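# Scoop dry food from pouch, hold scoop level

## Task

Use the dry food in the pouch to fill the scoop. The job counts as done only when the right gripper holds the scoop level, raised above the table, well away from both the pouch and the table top, with no bowl in contact, and the scoop is more than half full of food that has settled and stopped moving. The pouch must end standing upright with all remaining food inside it. Food caught between a gripper's two fingers, with nothing but food between them, must not be dropped into the scoop; more than a stray piece of it there means the attempt fails. Keep spilled food to a minimum (food landing off the table is just a spill). Apart from the scoop hold, nothing may depend on the robot to stay in place at the end. Once everything has settled, neither arm nor hand may be touching any movable object other than the scoop, the pouch and the pouch's film during the final second.

## Robot and tools

Robot: two arms, left_arm and right_arm, each ending in a two-finger parallel gripper. The fingers extend along the gripper's +z axis and close along its y axis. The reported hand point (end_effector_position) is midway between the finger pads, roughly 1 cm behind the tips. Joint ranges (rad, base to hand): waist -2.618 to 3.054, shoulder 0.000 to 3.142, elbow 0.000 to 3.142, wrist pitch -1.571 to 1.571, wrist yaw -1.571 to 1.571, wrist roll -2.094 to 2.094. Elbows cannot fully straighten.

Frame: a single scene frame is shared by both arms. Origin sits on the table surface midway between the arms; +z up, +x out across the table, +y toward left_arm. The names left and right refer to arms, not to image sides. Positions are metres; orientations are quaternions written w first (qw, qx, qy, qz). Reported hand positions can be a little off, more so when an arm reaches far.

Row layout (used by both motion tools): exactly 16 numbers, absolute targets in the scene frame. Numbers 1-8 are left_arm: x, y, z, qw, qx, qy, qz, opening. Numbers 9-16 are right_arm in the same order. Both arms are always included, even if only one should move. Opening runs from -1 (closed) to +1 (fully open, 0.094 m). An arm that should stay still must be sent its pose copied from the latest result taken before it began to stay, plus the desired opening; to keep a hand's orientation fixed, resend the same quaternion each time rather than the slightly drifted reported one.

execute_actions(actions): a list of up to 15 actions; each action is a list of up to 15 rows, one row per 1/30 s control step. If fewer than 15 rows are given, the last row is repeated to fill the 15 steps. An empty list simply returns current state and images. Each row target must lie within 0.6 m of that hand's current position along each of the hand's own axes, or the action is rejected for both arms; a malformed first action or one failing this check rejects the whole call.

move(target, speed, blocking): target is one 16-number row as above (absolute poses). The hands travel in straight lines, finishing together, in 0.5 to 10 s; longer paths are cut off at 10 s. speed is the path's top speed in m/s, 0.002 to 0.5 (default 0.25); rotation is capped at twice that value in rad/s. Openings are applied when the move starts. Paths ignore obstacles and the other arm, and hands can lag, stray or overshoot speed, especially near full reach. Faster motion and targets placed deeper past a contact mean harder impacts. With blocking=false the result returns after 0.5 s while motion continues; other motions are refused until wait or stop reports its end. The result adds a move: line with the ending (done, off_target, moving, held, fault) and limits (paced = target clipped; held = some steps blocked, after which the arm may jump fast), plus each hand's distance from its target.

wait(seconds): 0 to 10; lets the scene run with last commands held, returning early if a running move finishes. stop(): brakes a running move; needs stopping distance; fingers continue. zoom_image(camera, region): region [x0, y0, x1, y1] in pixels of that camera's last image, at most 504x504; cameras cam_head_left, cam_head_right, cam_high (504x504) and cam_left_wrist, cam_right_wrist (616x616 fisheye). finished_scene(scene): ends the given scene after the last command is held; irreversible.

Controller behaviour: every step, the commanded pose is clipped to within 70 mm and 16 degrees of the measured hand pose, then followed by damped inverse kinematics that favours position over orientation. A distant target may need several actions. Joint friction can leave a hand up to about 31 mm short, and commands smaller than that may produce no motion. Hand target lines show what each arm is currently steered toward; a pose unreachable line means the clearance check altered or blocked that arm's command.

Gripping: grip_measured reports finger opening on the same -1..1 scale (the last joint value gives metres); each gripper may read about 1 mm off. To hold something, command roughly 0.03 below grip_measured; a smaller gap grips more lightly. Pad force tops out near 50-62 N, less on thin parts below ~2 mm.

Results: each contains the state line (left_arm: ... | right_arm: ... with position and quaternion), joint positions, grip_measured, possible FAULT, MOTOR HOT (from 75 °C) or OVER-TEMPERATURE FAULT lines, and camera images with calibration updates. Holding loads heats motors; at 90 °C an arm stops for 10 s, at 100 °C it goes limp and drops.

Avoid: knocking rigid objects off the table, arms colliding or pressing each other, slamming or hard pushes, dropping the scoop, spilling food, tipping the pouch, and touching anything movable besides the scoop, pouch and its film at the end. Objects may occasionally be nudged by outside disturbances.

Each tool is called by a JSON object that holds its "method" and its "body".

## Session

{"method": "execute_actions", "body": {"actions": []}}

Scene clock: 0.00 s.
left_arm: end_effector_position=(+0.3959, +0.3595, +0.3949) grip_measured=+1.000 end_effector_quat_wxyz=(+0.700, +0.013, +0.714, -0.017) | right_arm: end_effector_position=(+0.2603, -0.2112, +0.2763) grip_measured=+1.000 end_effector_quat_wxyz=(+0.768, -0.155, +0.592, +0.188)
Joint positions: left_arm=[ 0.015  1.05   1.038 -0.006  0.003 -0.006  0.094] | right_arm=[ 0.316  0.932  0.236  0.951 -0.002 -0.016  0.094]
Joint velocities: left_arm=[ 0.007  0.002 -0.007 -0.051 -0.051 -0.037  0.   ] | right_arm=[-0.012  0.017  0.012  0.007  0.007  0.022  0.   ]
Hand target (left_arm): +0.396, +0.360, +0.395; +0.700, +0.013, +0.714, -0.017
Hand target (right_arm): +0.260, -0.211, +0.276; +0.768, -0.155, +0.592, +0.188

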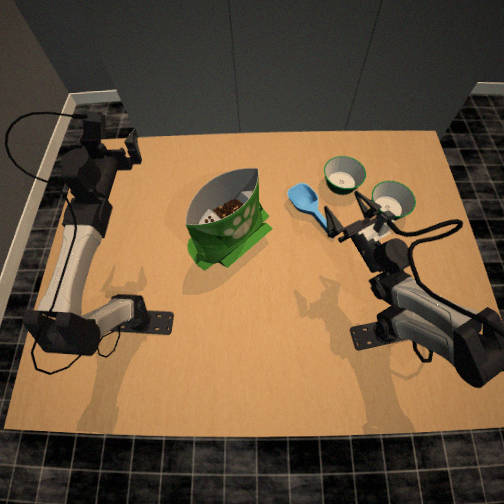

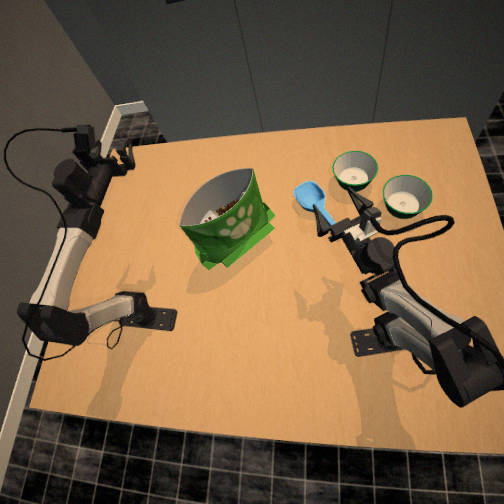

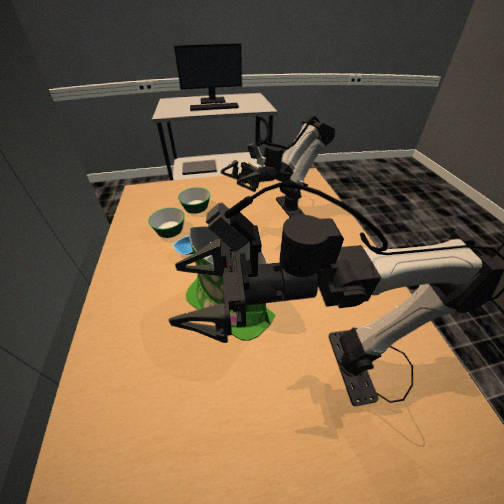

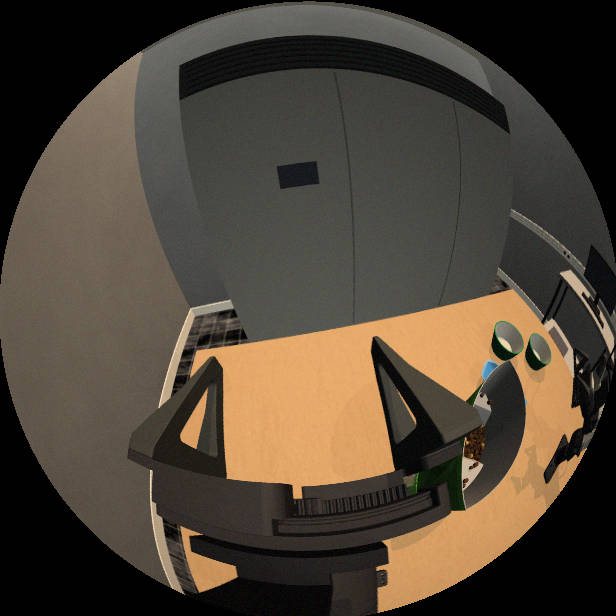

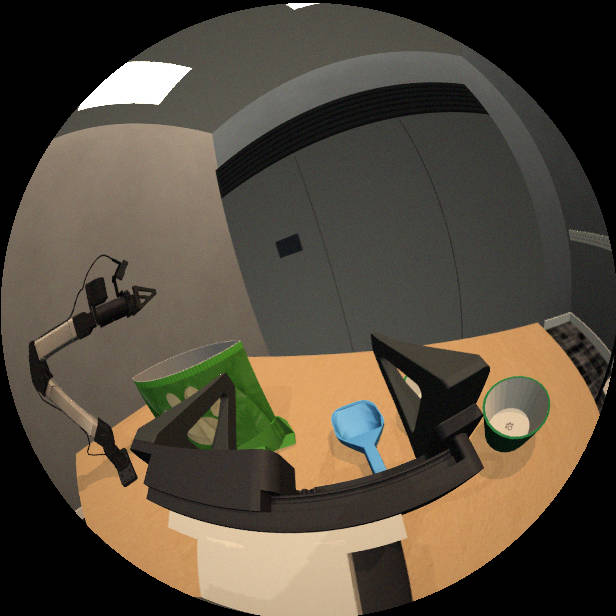

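{"method": "zoom_image", "body": {"camera": "cam_head_left", "region": [170, 140, 430, 290]}}

{"method": "zoom_image", "body": {"camera": "cam_head_right", "region": [170, 140, 430, 290]}}

{"method": "zoom_image", "body": {"camera": "cam_left_wrist", "region": [400, 320, 600, 520]}}

Region (170, 140, 430, 290) of cam_head_left's 504x504 image, scaled by 1.938, with more detail than that image has; it fills the top 291 rows of this view, and the rest is white.

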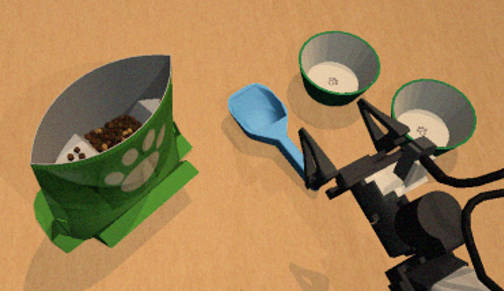

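Region (170, 140, 430, 290) of cam_head_right's 504x504 image, scaled by 1.938, with more detail than that image has; it fills the top 291 rows of this view, and the rest is white.

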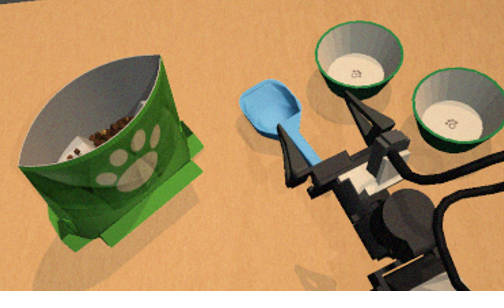

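Region (400, 320, 600, 520) of cam_left_wrist's 616x616 image, scaled by 2.520, with more detail than that image has.

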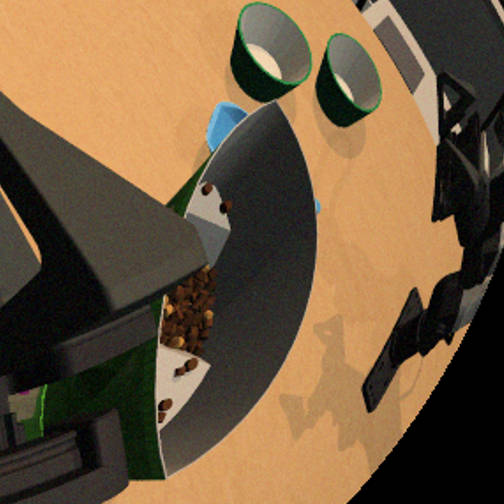

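{"method": "move", "body": {"target": [0.36,0.15,0.40,0.383,0,0.924,0,1, 0.25,-0.30,0.25,0.37,-0.21,0.90,0.087,1]}}

Scene clock: 3.43 s.
left_arm: end_effector_position=(+0.3629, +0.1509, +0.3982) grip_measured=+1.000 end_effector_quat_wxyz=(+0.420, +0.014, +0.907, -0.007) | right_arm: end_effector_position=(+0.2437, -0.2984, +0.2435) grip_measured=+1.000 end_effector_quat_wxyz=(+0.366, -0.217, +0.900, +0.096)
Joint positions: left_arm=[-0.74   1.935  2.648 -1.578 -0.555 -0.555  0.094] | right_arm=[-0.11   1.004  1.108 -0.944 -0.291 -0.291  0.094]
Joint velocities: left_arm=[ 0.002 -0.017 -0.022 -0.037  0.007  0.051  0.   ] | right_arm=[-0.002  0.007 -0.012  0.037 -0.051 -0.095  0.   ]
Hand target (left_arm): +0.361, +0.150, +0.403; +0.426, +0.012, +0.905, -0.012
Hand target (right_arm): +0.248, -0.301, +0.250; +0.369, -0.215, +0.899, +0.093
Off the commanded pose (left_arm): 0.004 m, 5 deg.
Off the commanded pose (right_arm): 0.009 m, 1 deg.
joint sent to its limit (left arm) — the command would take joint 4 (wrist pitch) past its lower limit, so that joint was sent only as far as its limit.
move: off_target (left_arm)
camera_calibration (this result's frames):
cam_left_wrist: T_world_to_cam=[[-0.143785, -0.988549, -0.04579, 0.20831], [-0.975705, 0.149342, -0.1603, 0.424551], [0.165303, 0.0216287, -0.986006, 0.448312], [0, 0, 0, 1]] pos_world=[0.370081, 0.132825, 0.519633]
cam_right_wrist: T_world_to_cam=[[0.235996, -0.960412, -0.148035, -0.316145], [-0.939679, -0.186726, -0.286597, 0.278652], [0.247609, 0.206741, -0.946545, 0.354987], [0, 0, 0, 1]] pos_world=[0.248554, -0.324988, 0.369072]

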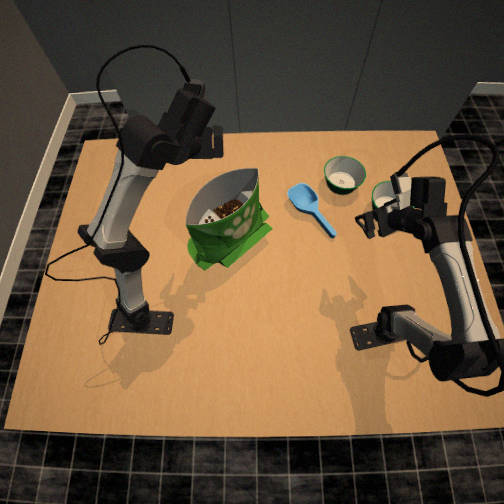

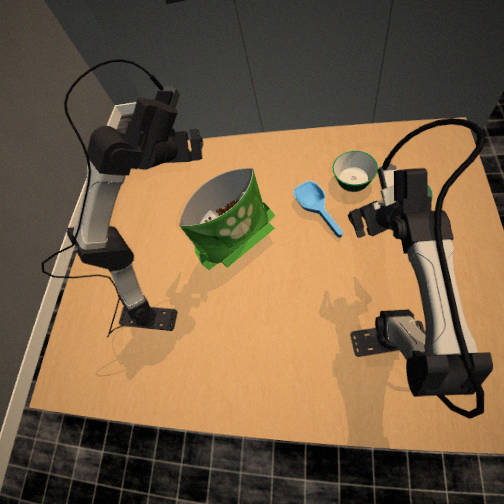

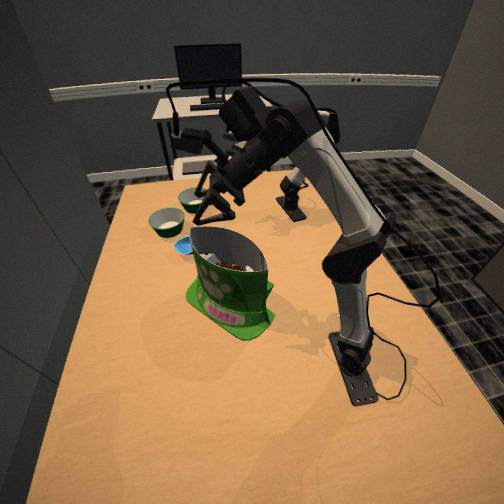

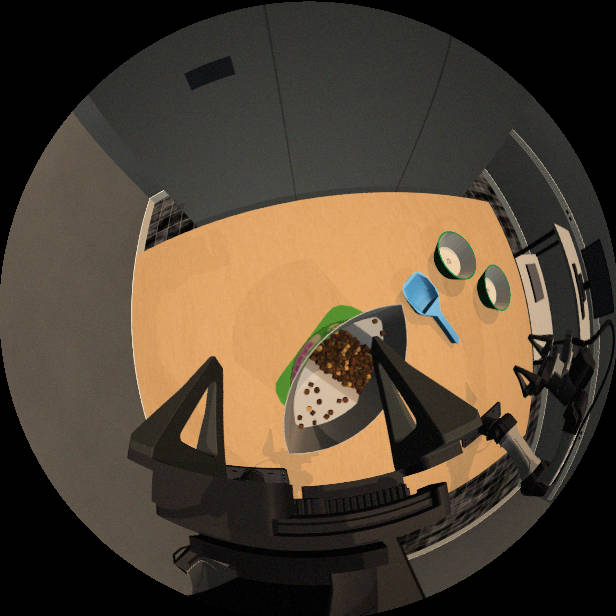

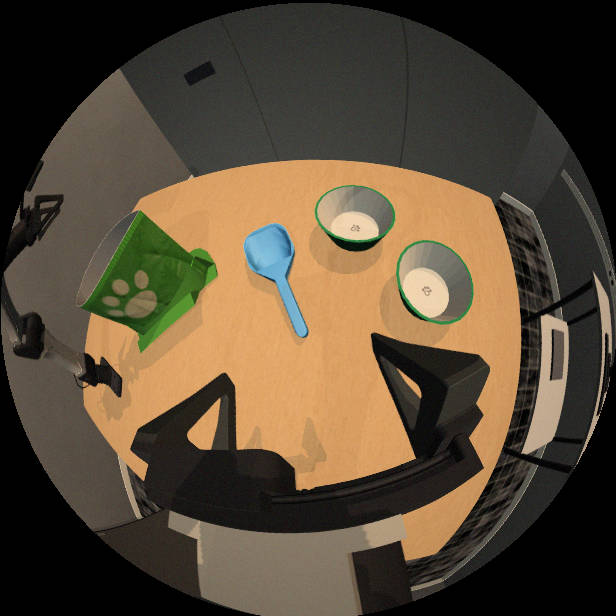

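{"method": "zoom_image", "body": {"camera": "cam_left_wrist", "region": [250, 250, 480, 480]}}

{"method": "zoom_image", "body": {"camera": "cam_right_wrist", "region": [60, 180, 360, 380]}}

{"method": "zoom_image", "body": {"camera": "cam_high", "region": [140, 200, 300, 360]}}

Region (250, 250, 480, 480) of cam_left_wrist's 616x616 image, scaled by 2.191, with more detail than that image has.

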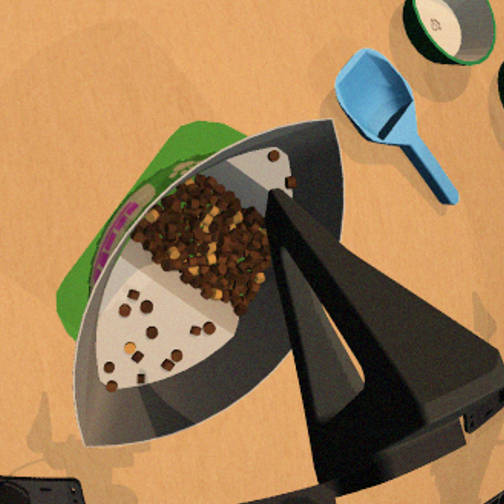

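Region (60, 180, 360, 380) of cam_right_wrist's 616x616 image, scaled by 1.680, with more detail than that image has.

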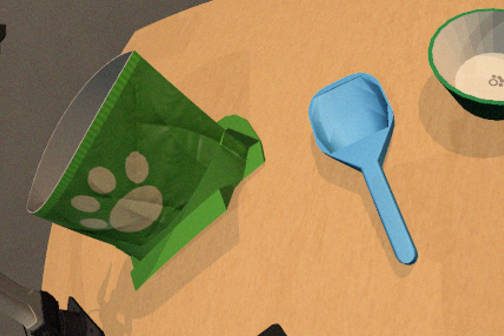

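Region (140, 200, 300, 360) of cam_high's 504x504 image, scaled by 3.150, with more detail than that image has.

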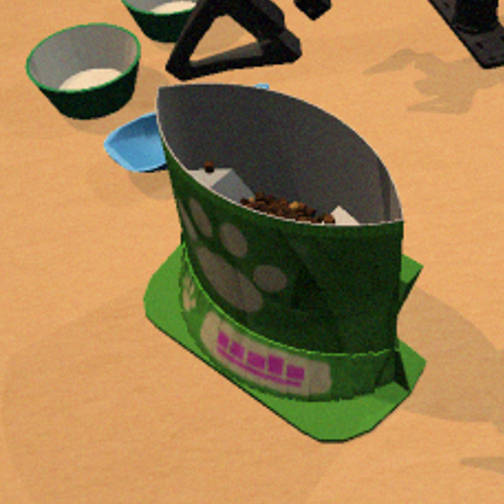

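{"method": "zoom_image", "body": {"camera": "cam_head_left", "region": [270, 170, 360, 260]}}

{"method": "zoom_image", "body": {"camera": "cam_head_right", "region": [270, 170, 360, 260]}}

{"method": "zoom_image", "body": {"camera": "cam_head_left", "region": [170, 160, 290, 280]}}

Region (270, 170, 360, 260) of cam_head_left's 504x504 image, scaled by 5.600, with more detail than that image has.

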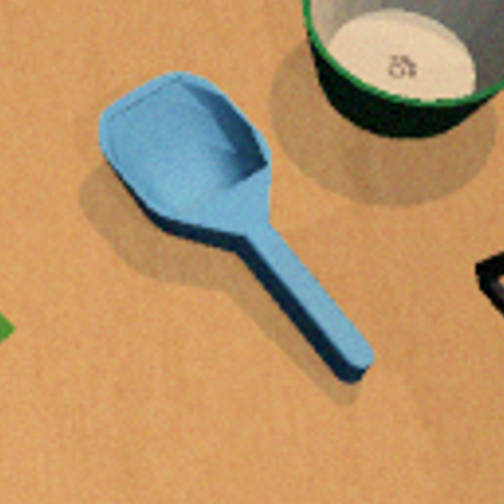

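Region (270, 170, 360, 260) of cam_head_right's 504x504 image, scaled by 5.600, with more detail than that image has.

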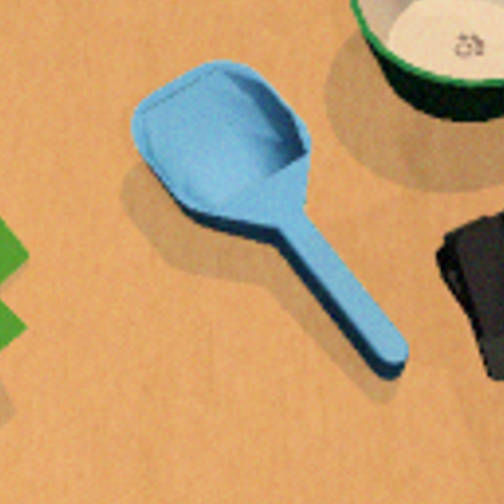

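Region (170, 160, 290, 280) of cam_head_left's 504x504 image, scaled by 4.200, with more detail than that image has.

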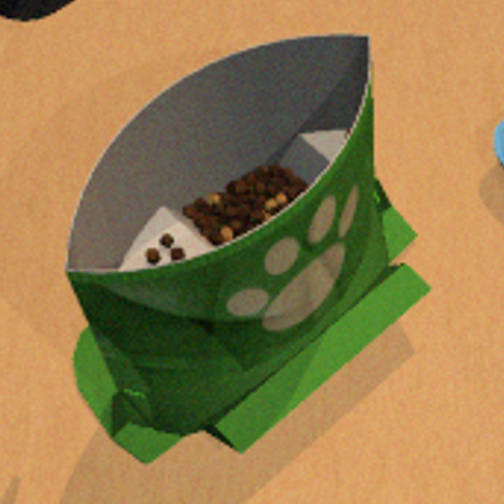

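{"method": "move", "body": {"target": [0.42,0.24,0.25,0.3,0,0.954,0,-1, 0.32,-0.222,0.08,0.463,-0.263,0.834,0.146,0.4]}}

{"method": "move", "body": {"target": [0.44,0.24,0.06,0.2,0,0.98,0,-1, 0.32,-0.222,0.03,0.463,-0.263,0.834,0.146,0.4], "speed": 0.15}}

Scene clock: 7.37 s.
left_arm: end_effector_position=(+0.4147, +0.2418, +0.2399) grip_measured=-0.978 end_effector_quat_wxyz=(+0.281, -0.000, +0.960, +0.007) | right_arm: end_effector_position=(+0.3294, -0.2231, +0.0946) grip_measured=+0.401 end_effector_quat_wxyz=(+0.477, -0.261, +0.828, +0.141)
Joint positions: left_arm=[-0.362  1.71   1.766 -1.103 -0.231 -0.354  0.001] | right_arm=[ 0.075  1.414  0.519  0.338 -0.291 -0.195  0.066]
Joint velocities: left_arm=[ 0.002 -0.007 -0.027 -0.022 -0.051  0.007  0.001] | right_arm=[-0.007 -0.022  0.007  0.022 -0.022  0.081 -0.001]
Hand target (left_arm): +0.416, +0.242, +0.249; +0.297, -0.002, +0.955, -0.004
Hand target (right_arm): +0.321, -0.221, +0.080; +0.463, -0.263, +0.834, +0.144
Off the commanded pose (left_arm): 0.012 m, 2 deg.
Off the commanded pose (right_arm): 0.017 m, 2 deg.
move: off_target (left_arm, right_arm)
camera_calibration (this result's frames):
cam_left_wrist: T_world_to_cam=[[-0.117424, -0.992814, -0.0230495, 0.283023], [-0.984173, 0.113238, 0.136314, 0.377238], [-0.132725, 0.0386913, -0.990397, 0.402258], [0, 0, 0, 1]] pos_world=[0.457891, 0.222708, 0.353496]
cam_right_wrist: T_world_to_cam=[[0.391866, -0.903027, -0.176018, -0.321996], [-0.813918, -0.251074, -0.523926, 0.297271], [0.428926, 0.348574, -0.833378, 0.138394], [0, 0, 0, 1]] pos_world=[0.308773, -0.264375, 0.214405]

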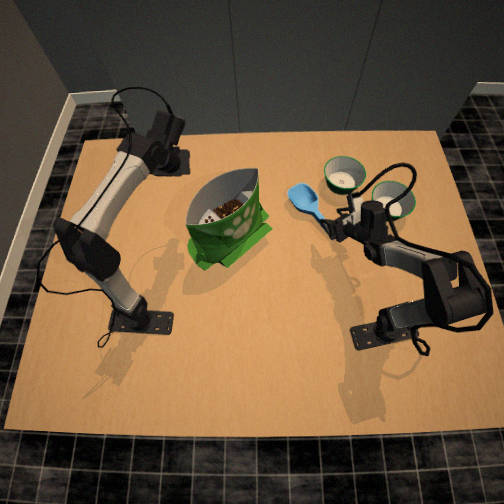

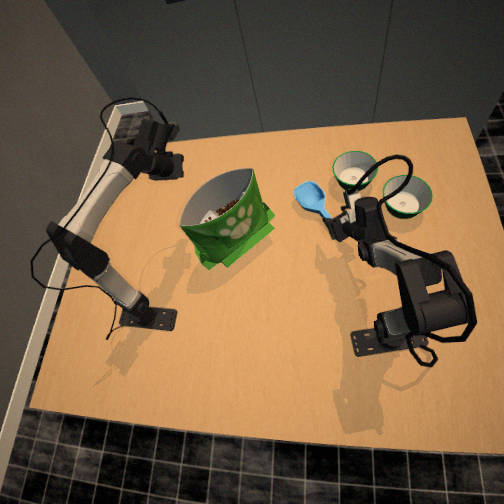

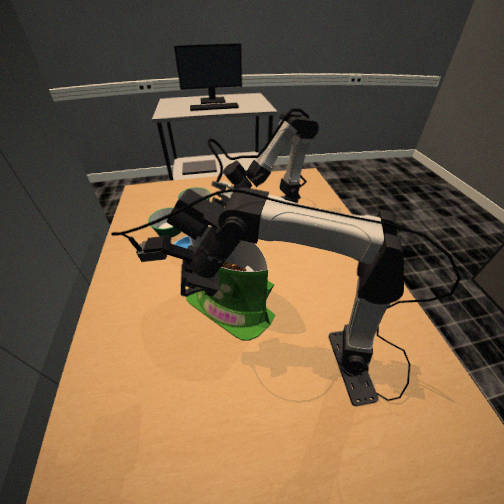

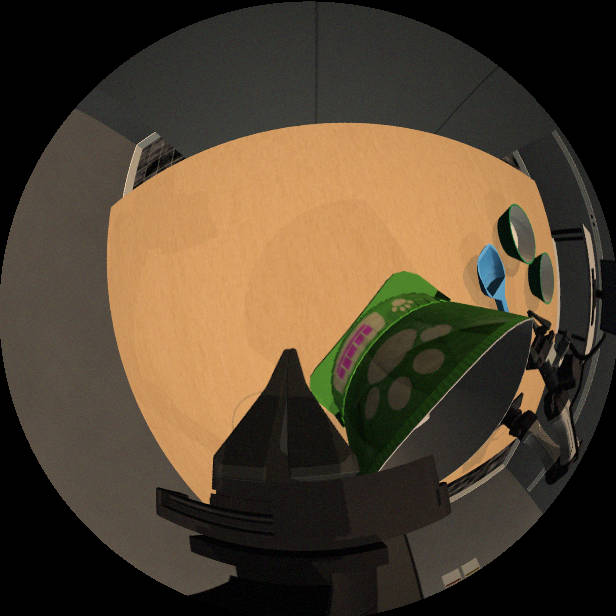

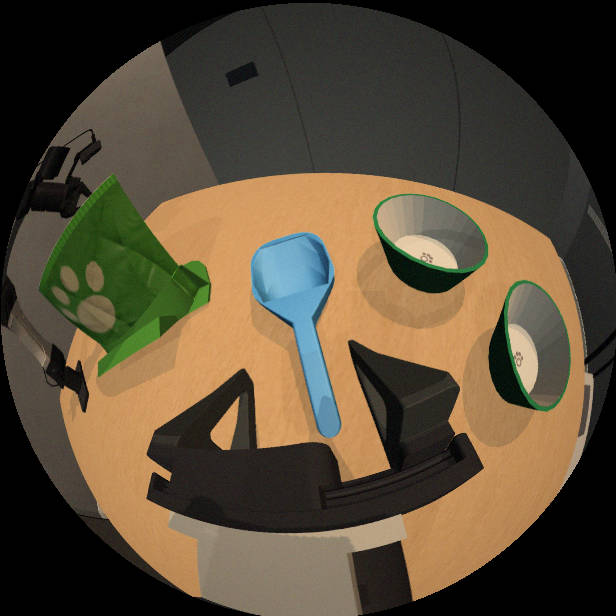

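Scene clock: 9.20 s.
left_arm: end_effector_position=(+0.4317, +0.2404, +0.0592) grip_measured=-0.978 end_effector_quat_wxyz=(+0.190, +0.002, +0.982, +0.007) | right_arm: end_effector_position=(+0.3287, -0.2233, +0.0395) grip_measured=+0.401 end_effector_quat_wxyz=(+0.472, -0.261, +0.830, +0.141)
Joint positions: left_arm=[-0.317  1.919  1.383 -0.679 -0.147 -0.34   0.001] | right_arm=[ 0.075  1.641  0.422  0.652 -0.291 -0.195  0.066]
Joint velocities: left_arm=[-0.007 -0.017 -0.022  0.007 -0.007  0.037 -0.001] | right_arm=[ 0.007  0.017 -0.012  0.081 -0.066 -0.051  0.   ]
Hand target (left_arm): +0.437, +0.242, +0.061; +0.199, -0.001, +0.980, -0.000
Hand target (right_arm): +0.320, -0.222, +0.030; +0.463, -0.263, +0.834, +0.146
Off the commanded pose (left_arm): 0.008 m, 1 deg.
Off the commanded pose (right_arm): 0.013 m, 1 deg.
move: off_target (right_arm)
camera_calibration (this result's frames):
cam_left_wrist: T_world_to_cam=[[-0.123289, -0.992369, -0.00163886, 0.280568], [-0.941635, 0.116464, 0.315847, 0.389004], [-0.313246, 0.0404836, -0.948809, 0.30062], [0, 0, 0, 1]] pos_world=[0.495059, 0.220952, 0.162824]
cam_right_wrist: T_world_to_cam=[[0.390169, -0.903468, -0.17752, -0.331055], [-0.818907, -0.25237, -0.515461, 0.26884], [0.420902, 0.34649, -0.838324, 0.0952585], [0, 0, 0, 1]] pos_world=[0.309228, -0.264257, 0.159665]

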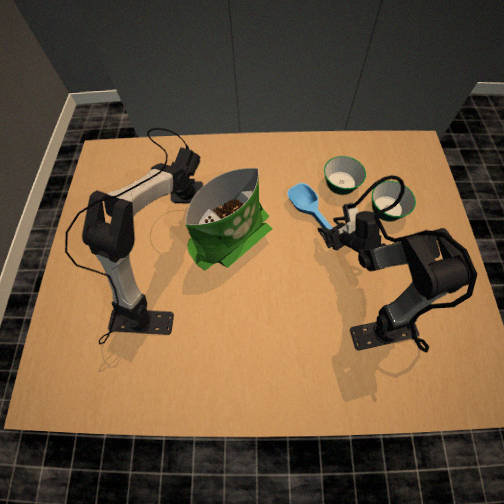

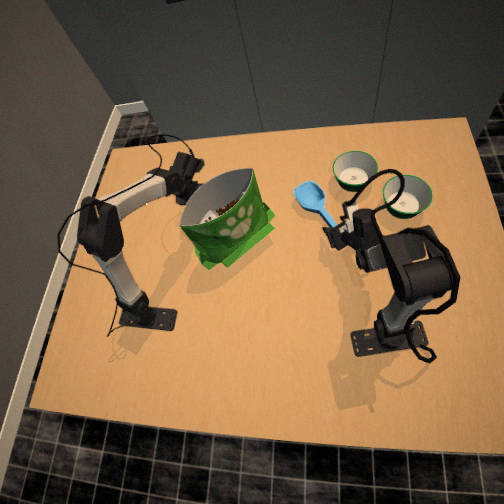

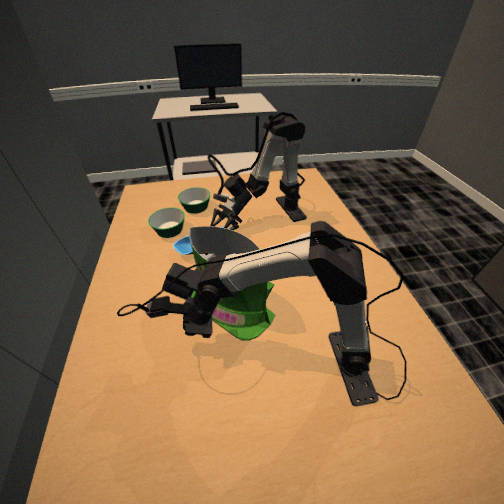

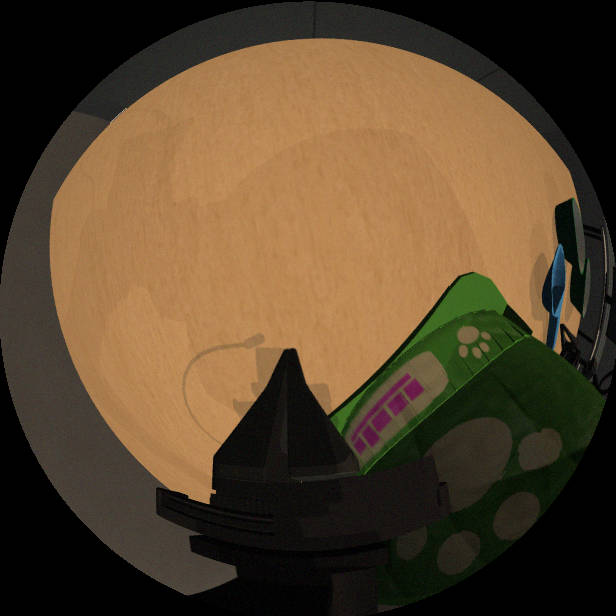

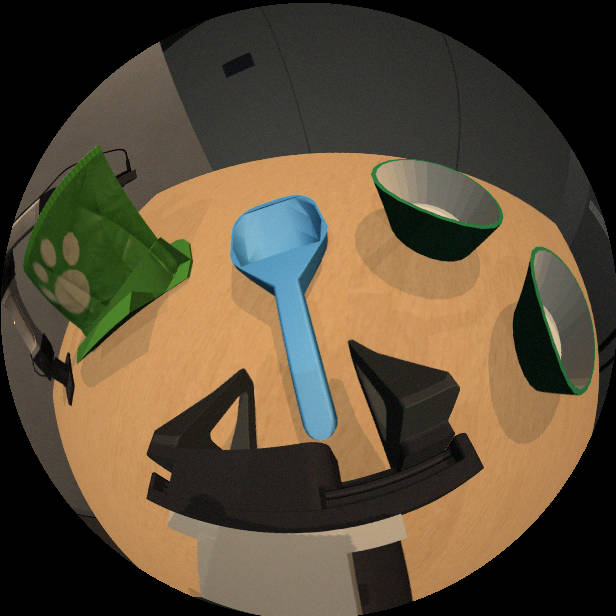

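{"method": "move", "body": {"target": [0.44,0.24,0.06,0.2,0,0.98,0,-1, 0.325,-0.217,0.008,0.463,-0.263,0.834,0.146,0.4], "speed": 0.05}}

{"method": "zoom_image", "body": {"camera": "cam_high", "region": [160, 160, 280, 260]}}

Scene clock: 10.53 s.
left_arm: end_effector_position=(+0.4318, +0.2403, +0.0593) grip_measured=-0.978 end_effector_quat_wxyz=(+0.191, +0.003, +0.982, +0.006) | right_arm: end_effector_position=(+0.3331, -0.2179, +0.0171) grip_measured=+0.401 end_effector_quat_wxyz=(+0.471, -0.263, +0.829, +0.146)
Joint positions: left_arm=[-0.317  1.919  1.383 -0.679 -0.147 -0.339  0.001] | right_arm=[ 0.086  1.78   0.422  0.792 -0.291 -0.187  0.066]
Joint velocities: left_arm=[-0.002 -0.017 -0.022 -0.037  0.007 -0.007  0.   ] | right_arm=[ 0.027 -0.002 -0.012  0.11  -0.022  0.037 -0.   ]
Hand target (left_arm): +0.440, +0.240, +0.060; +0.200, +0.000, +0.980, +0.000
Hand target (right_arm): +0.325, -0.217, +0.008; +0.463, -0.263, +0.834, +0.146
Off the commanded pose (left_arm): 0.008 m, 1 deg.
Off the commanded pose (right_arm): 0.012 m, 1 deg.
move: off_target (right_arm)
camera_calibration (this result's frames):
cam_left_wrist: T_world_to_cam=[[-0.12399, -0.992282, -0.00173454, 0.280813], [-0.941774, 0.117127, 0.315187, 0.389084], [-0.312551, 0.0407135, -0.949028, 0.300392], [0, 0, 0, 1]] pos_world=[0.495135, 0.220843, 0.162934]
cam_right_wrist: T_world_to_cam=[[0.395798, -0.899782, -0.183673, -0.332822], [-0.818528, -0.254973, -0.514782, 0.261512], [0.41636, 0.354091, -0.837415, 0.0759267], [0, 0, 0, 1]] pos_world=[0.314172, -0.259674, 0.137073]

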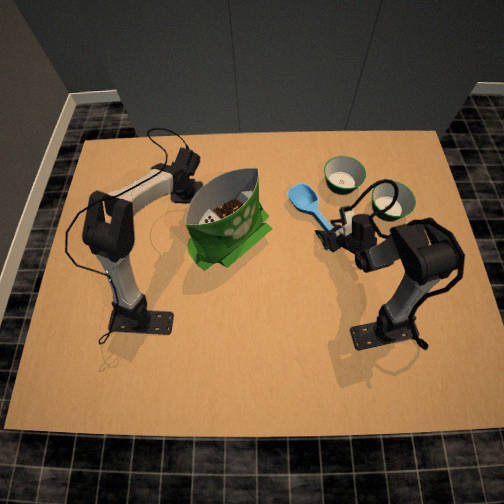

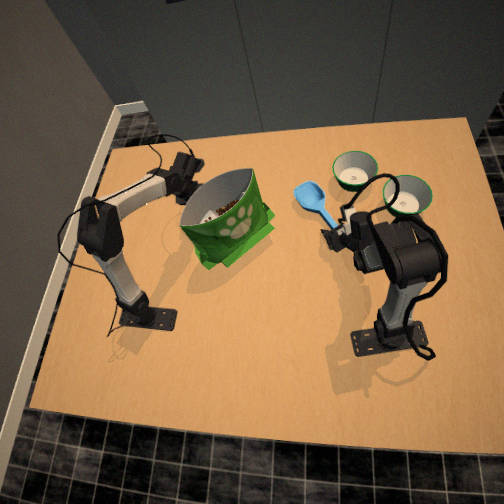

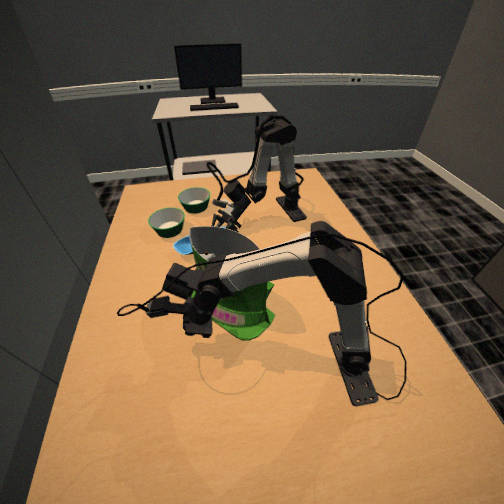

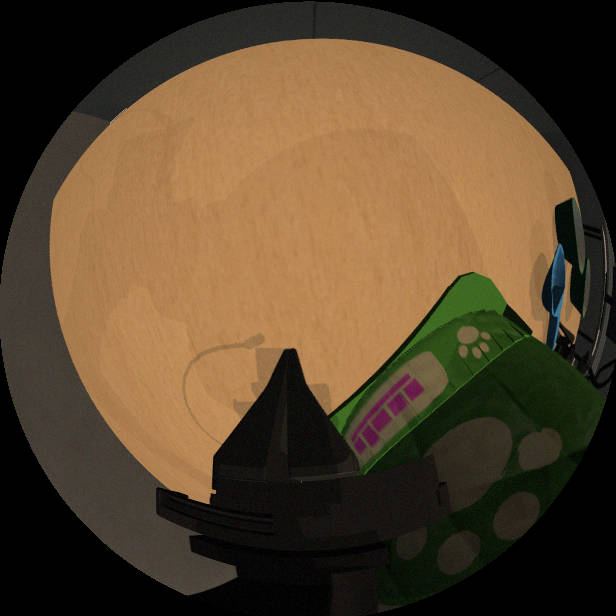

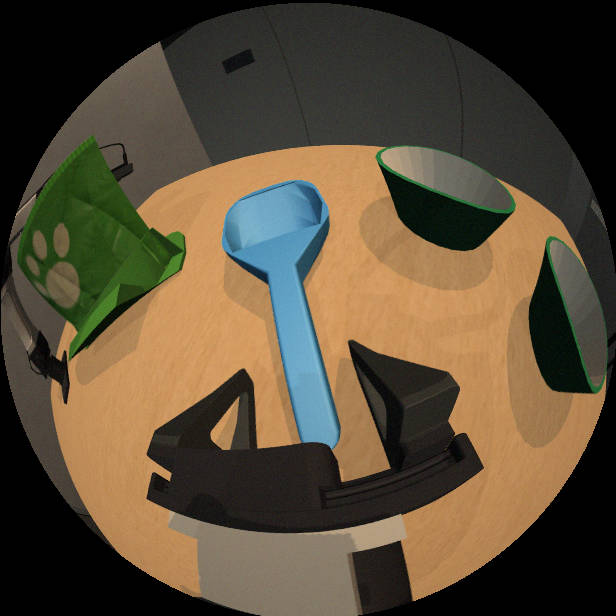

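Region (160, 160, 280, 260) of cam_high's 504x504 image, scaled by 4.200, with more detail than that image has.

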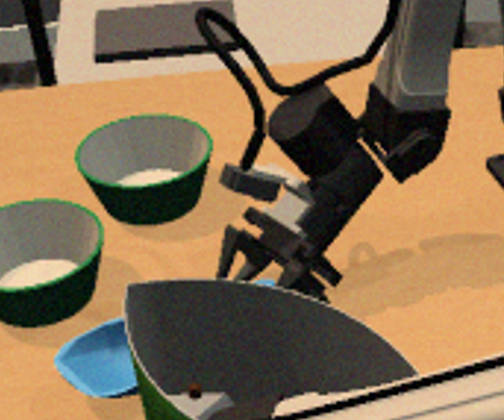

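{"method": "move", "body": {"target": [0.44,0.24,0.06,0.2,0,0.98,0,-1, 0.325,-0.217,0.005,0.463,-0.263,0.834,0.146,-0.65], "speed": 0.05}}

Scene clock: 11.33 s.
left_arm: end_effector_position=(+0.4318, +0.2403, +0.0593) grip_measured=-0.978 end_effector_quat_wxyz=(+0.191, +0.003, +0.982, +0.006) | right_arm: end_effector_position=(+0.3346, -0.2176, +0.0171) grip_measured=-0.590 end_effector_quat_wxyz=(+0.475, -0.262, +0.827, +0.145)
Joint positions: left_arm=[-0.317  1.919  1.383 -0.679 -0.147 -0.339  0.001] | right_arm=[ 0.086  1.791  0.422  0.813 -0.29  -0.187  0.019]
Joint velocities: left_arm=[-0.007 -0.007  0.002 -0.007  0.022 -0.051  0.001] | right_arm=[-0.007  0.002  0.002  0.066 -0.022 -0.022  0.   ]
Hand target (left_arm): +0.440, +0.240, +0.060; +0.200, +0.000, +0.980, -0.000
Hand target (right_arm): +0.325, -0.217, +0.005; +0.463, -0.263, +0.834, +0.146
Off the commanded pose (left_arm): 0.008 m, 1 deg.
Off the commanded pose (right_arm): 0.015 m, 2 deg.
move: off_target (right_arm)
camera_calibration (this result's frames):
cam_left_wrist: T_world_to_cam=[[-0.12399, -0.992282, -0.00173454, 0.280813], [-0.941774, 0.117127, 0.315187, 0.389084], [-0.312551, 0.0407135, -0.949028, 0.300392], [0, 0, 0, 1]] pos_world=[0.495135, 0.220843, 0.162934]
cam_right_wrist: T_world_to_cam=[[0.396644, -0.899699, -0.18225, -0.333471], [-0.8142, -0.253107, -0.522508, 0.261888], [0.423971, 0.355637, -0.832929, 0.0728527], [0, 0, 0, 1]] pos_world=[0.314611, -0.259647, 0.136744]

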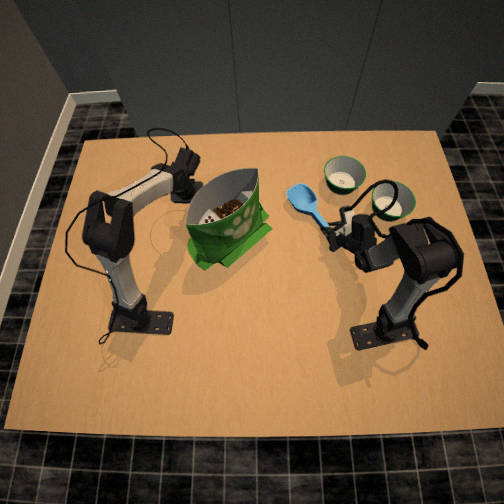

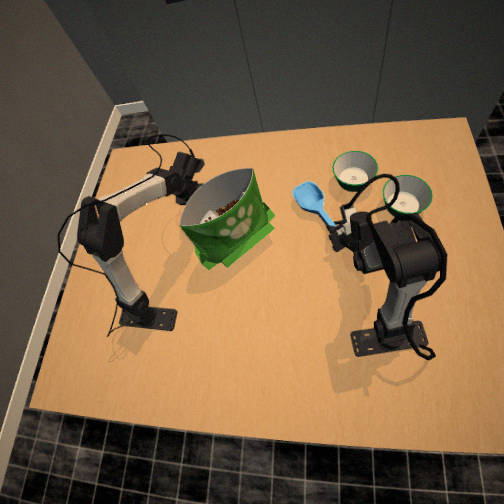

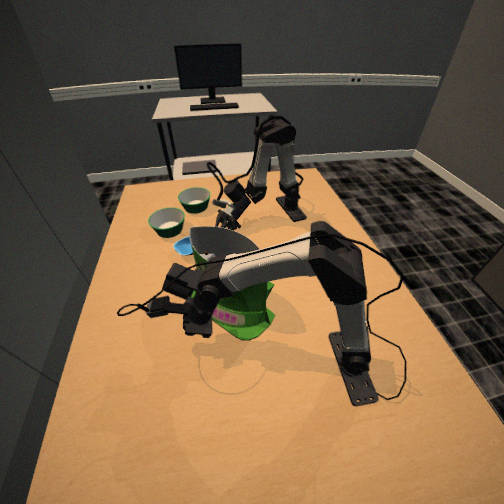

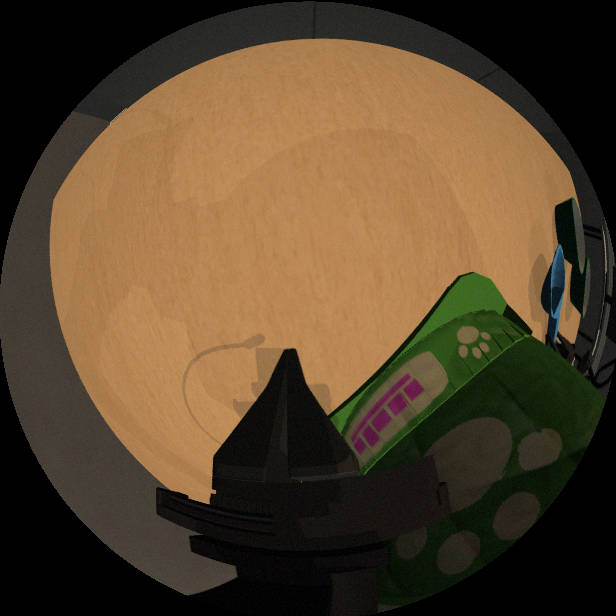

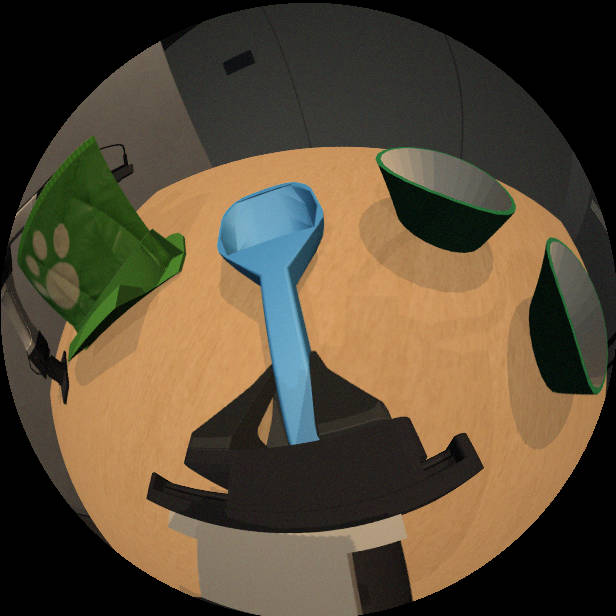

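{"method": "move", "body": {"target": [0.37,0.27,0.05,0.271,0.572,0.745,-0.208,-1, 0.27,-0.25,0.25,0.463,-0.263,0.834,0.146,-0.63], "speed": 0.2}}

Scene clock: 15.53 s.
left_arm: end_effector_position=(+0.3643, +0.2657, +0.0482) grip_measured=-0.978 end_effector_quat_wxyz=(+0.265, +0.572, +0.747, -0.208) | right_arm: end_effector_position=(+0.2654, -0.2508, +0.2260) grip_measured=-0.590 end_effector_quat_wxyz=(+0.431, -0.260, +0.852, +0.145)
Joint positions: left_arm=[ 0.043  1.809  1.088 -0.64   0.66   1.224  0.001] | right_arm=[ 0.013  0.991  0.903 -0.583 -0.344 -0.232  0.019]
Joint velocities: left_arm=[-0.002 -0.027  0.012 -0.022  0.037 -0.051 -0.001] | right_arm=[-0.002  0.007  0.017 -0.037  0.037 -0.007 -0.001]
Hand target (left_arm): +0.369, +0.267, +0.052; +0.272, +0.571, +0.745, -0.213
Hand target (right_arm): +0.267, -0.251, +0.251; +0.463, -0.263, +0.834, +0.146
Off the commanded pose (left_arm): 0.007 m, 1 deg.
Off the commanded pose (right_arm): 0.024 m, 4 deg.
move: off_target (right_arm)
camera_calibration (this result's frames):
cam_left_wrist: T_world_to_cam=[[-0.989942, -0.140403, -0.0173574, 0.387499], [-0.140684, 0.989923, 0.0161687, -0.183355], [0.0149124, 0.018448, -0.999719, 0.156831], [0, 0, 0, 1]] pos_world=[0.355468, 0.23302, 0.166477]
cam_right_wrist: T_world_to_cam=[[0.374552, -0.906495, -0.19488, -0.290774], [-0.861684, -0.262701, -0.434153, 0.296512], [0.342362, 0.330538, -0.879507, 0.313905], [0, 0, 0, 1]] pos_world=[0.256941, -0.289449, 0.348147]

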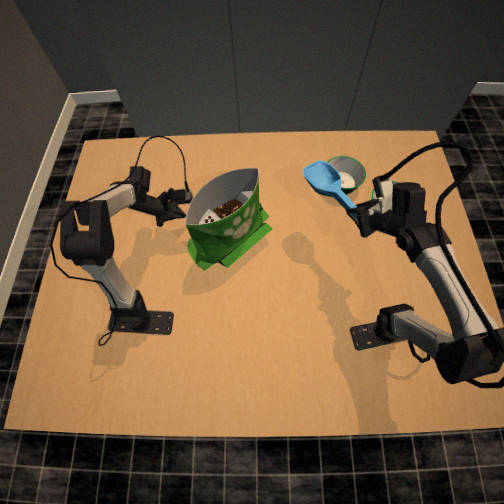

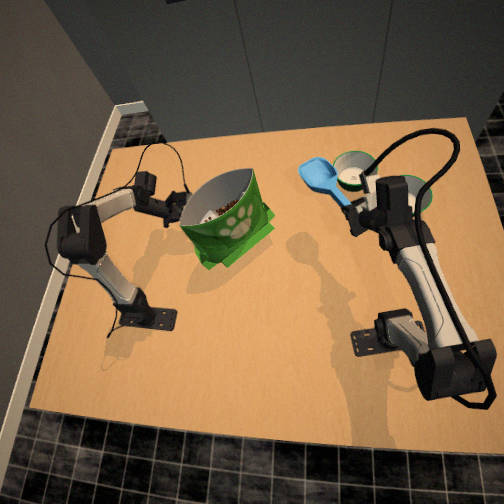

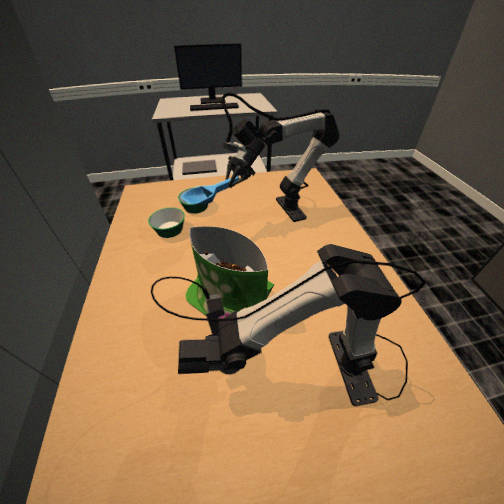

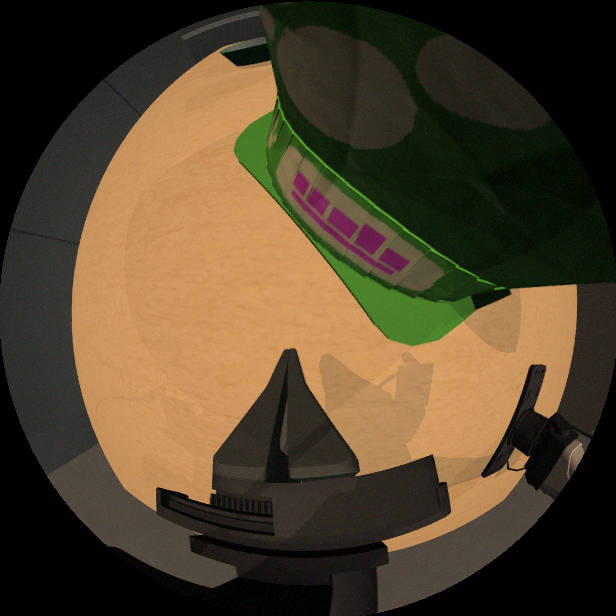

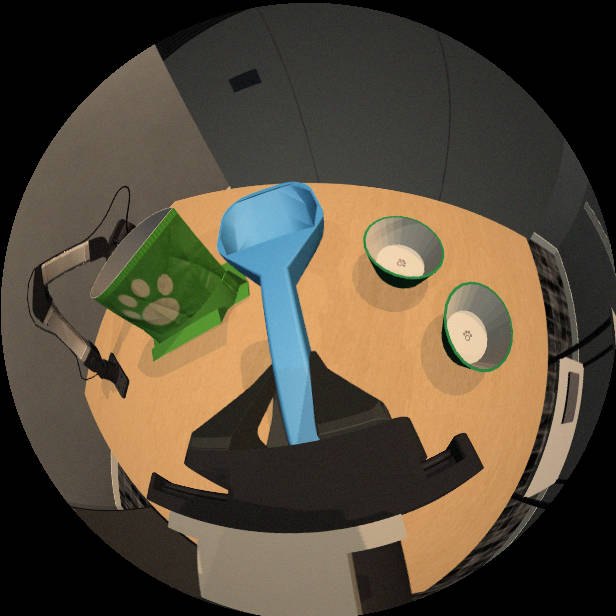

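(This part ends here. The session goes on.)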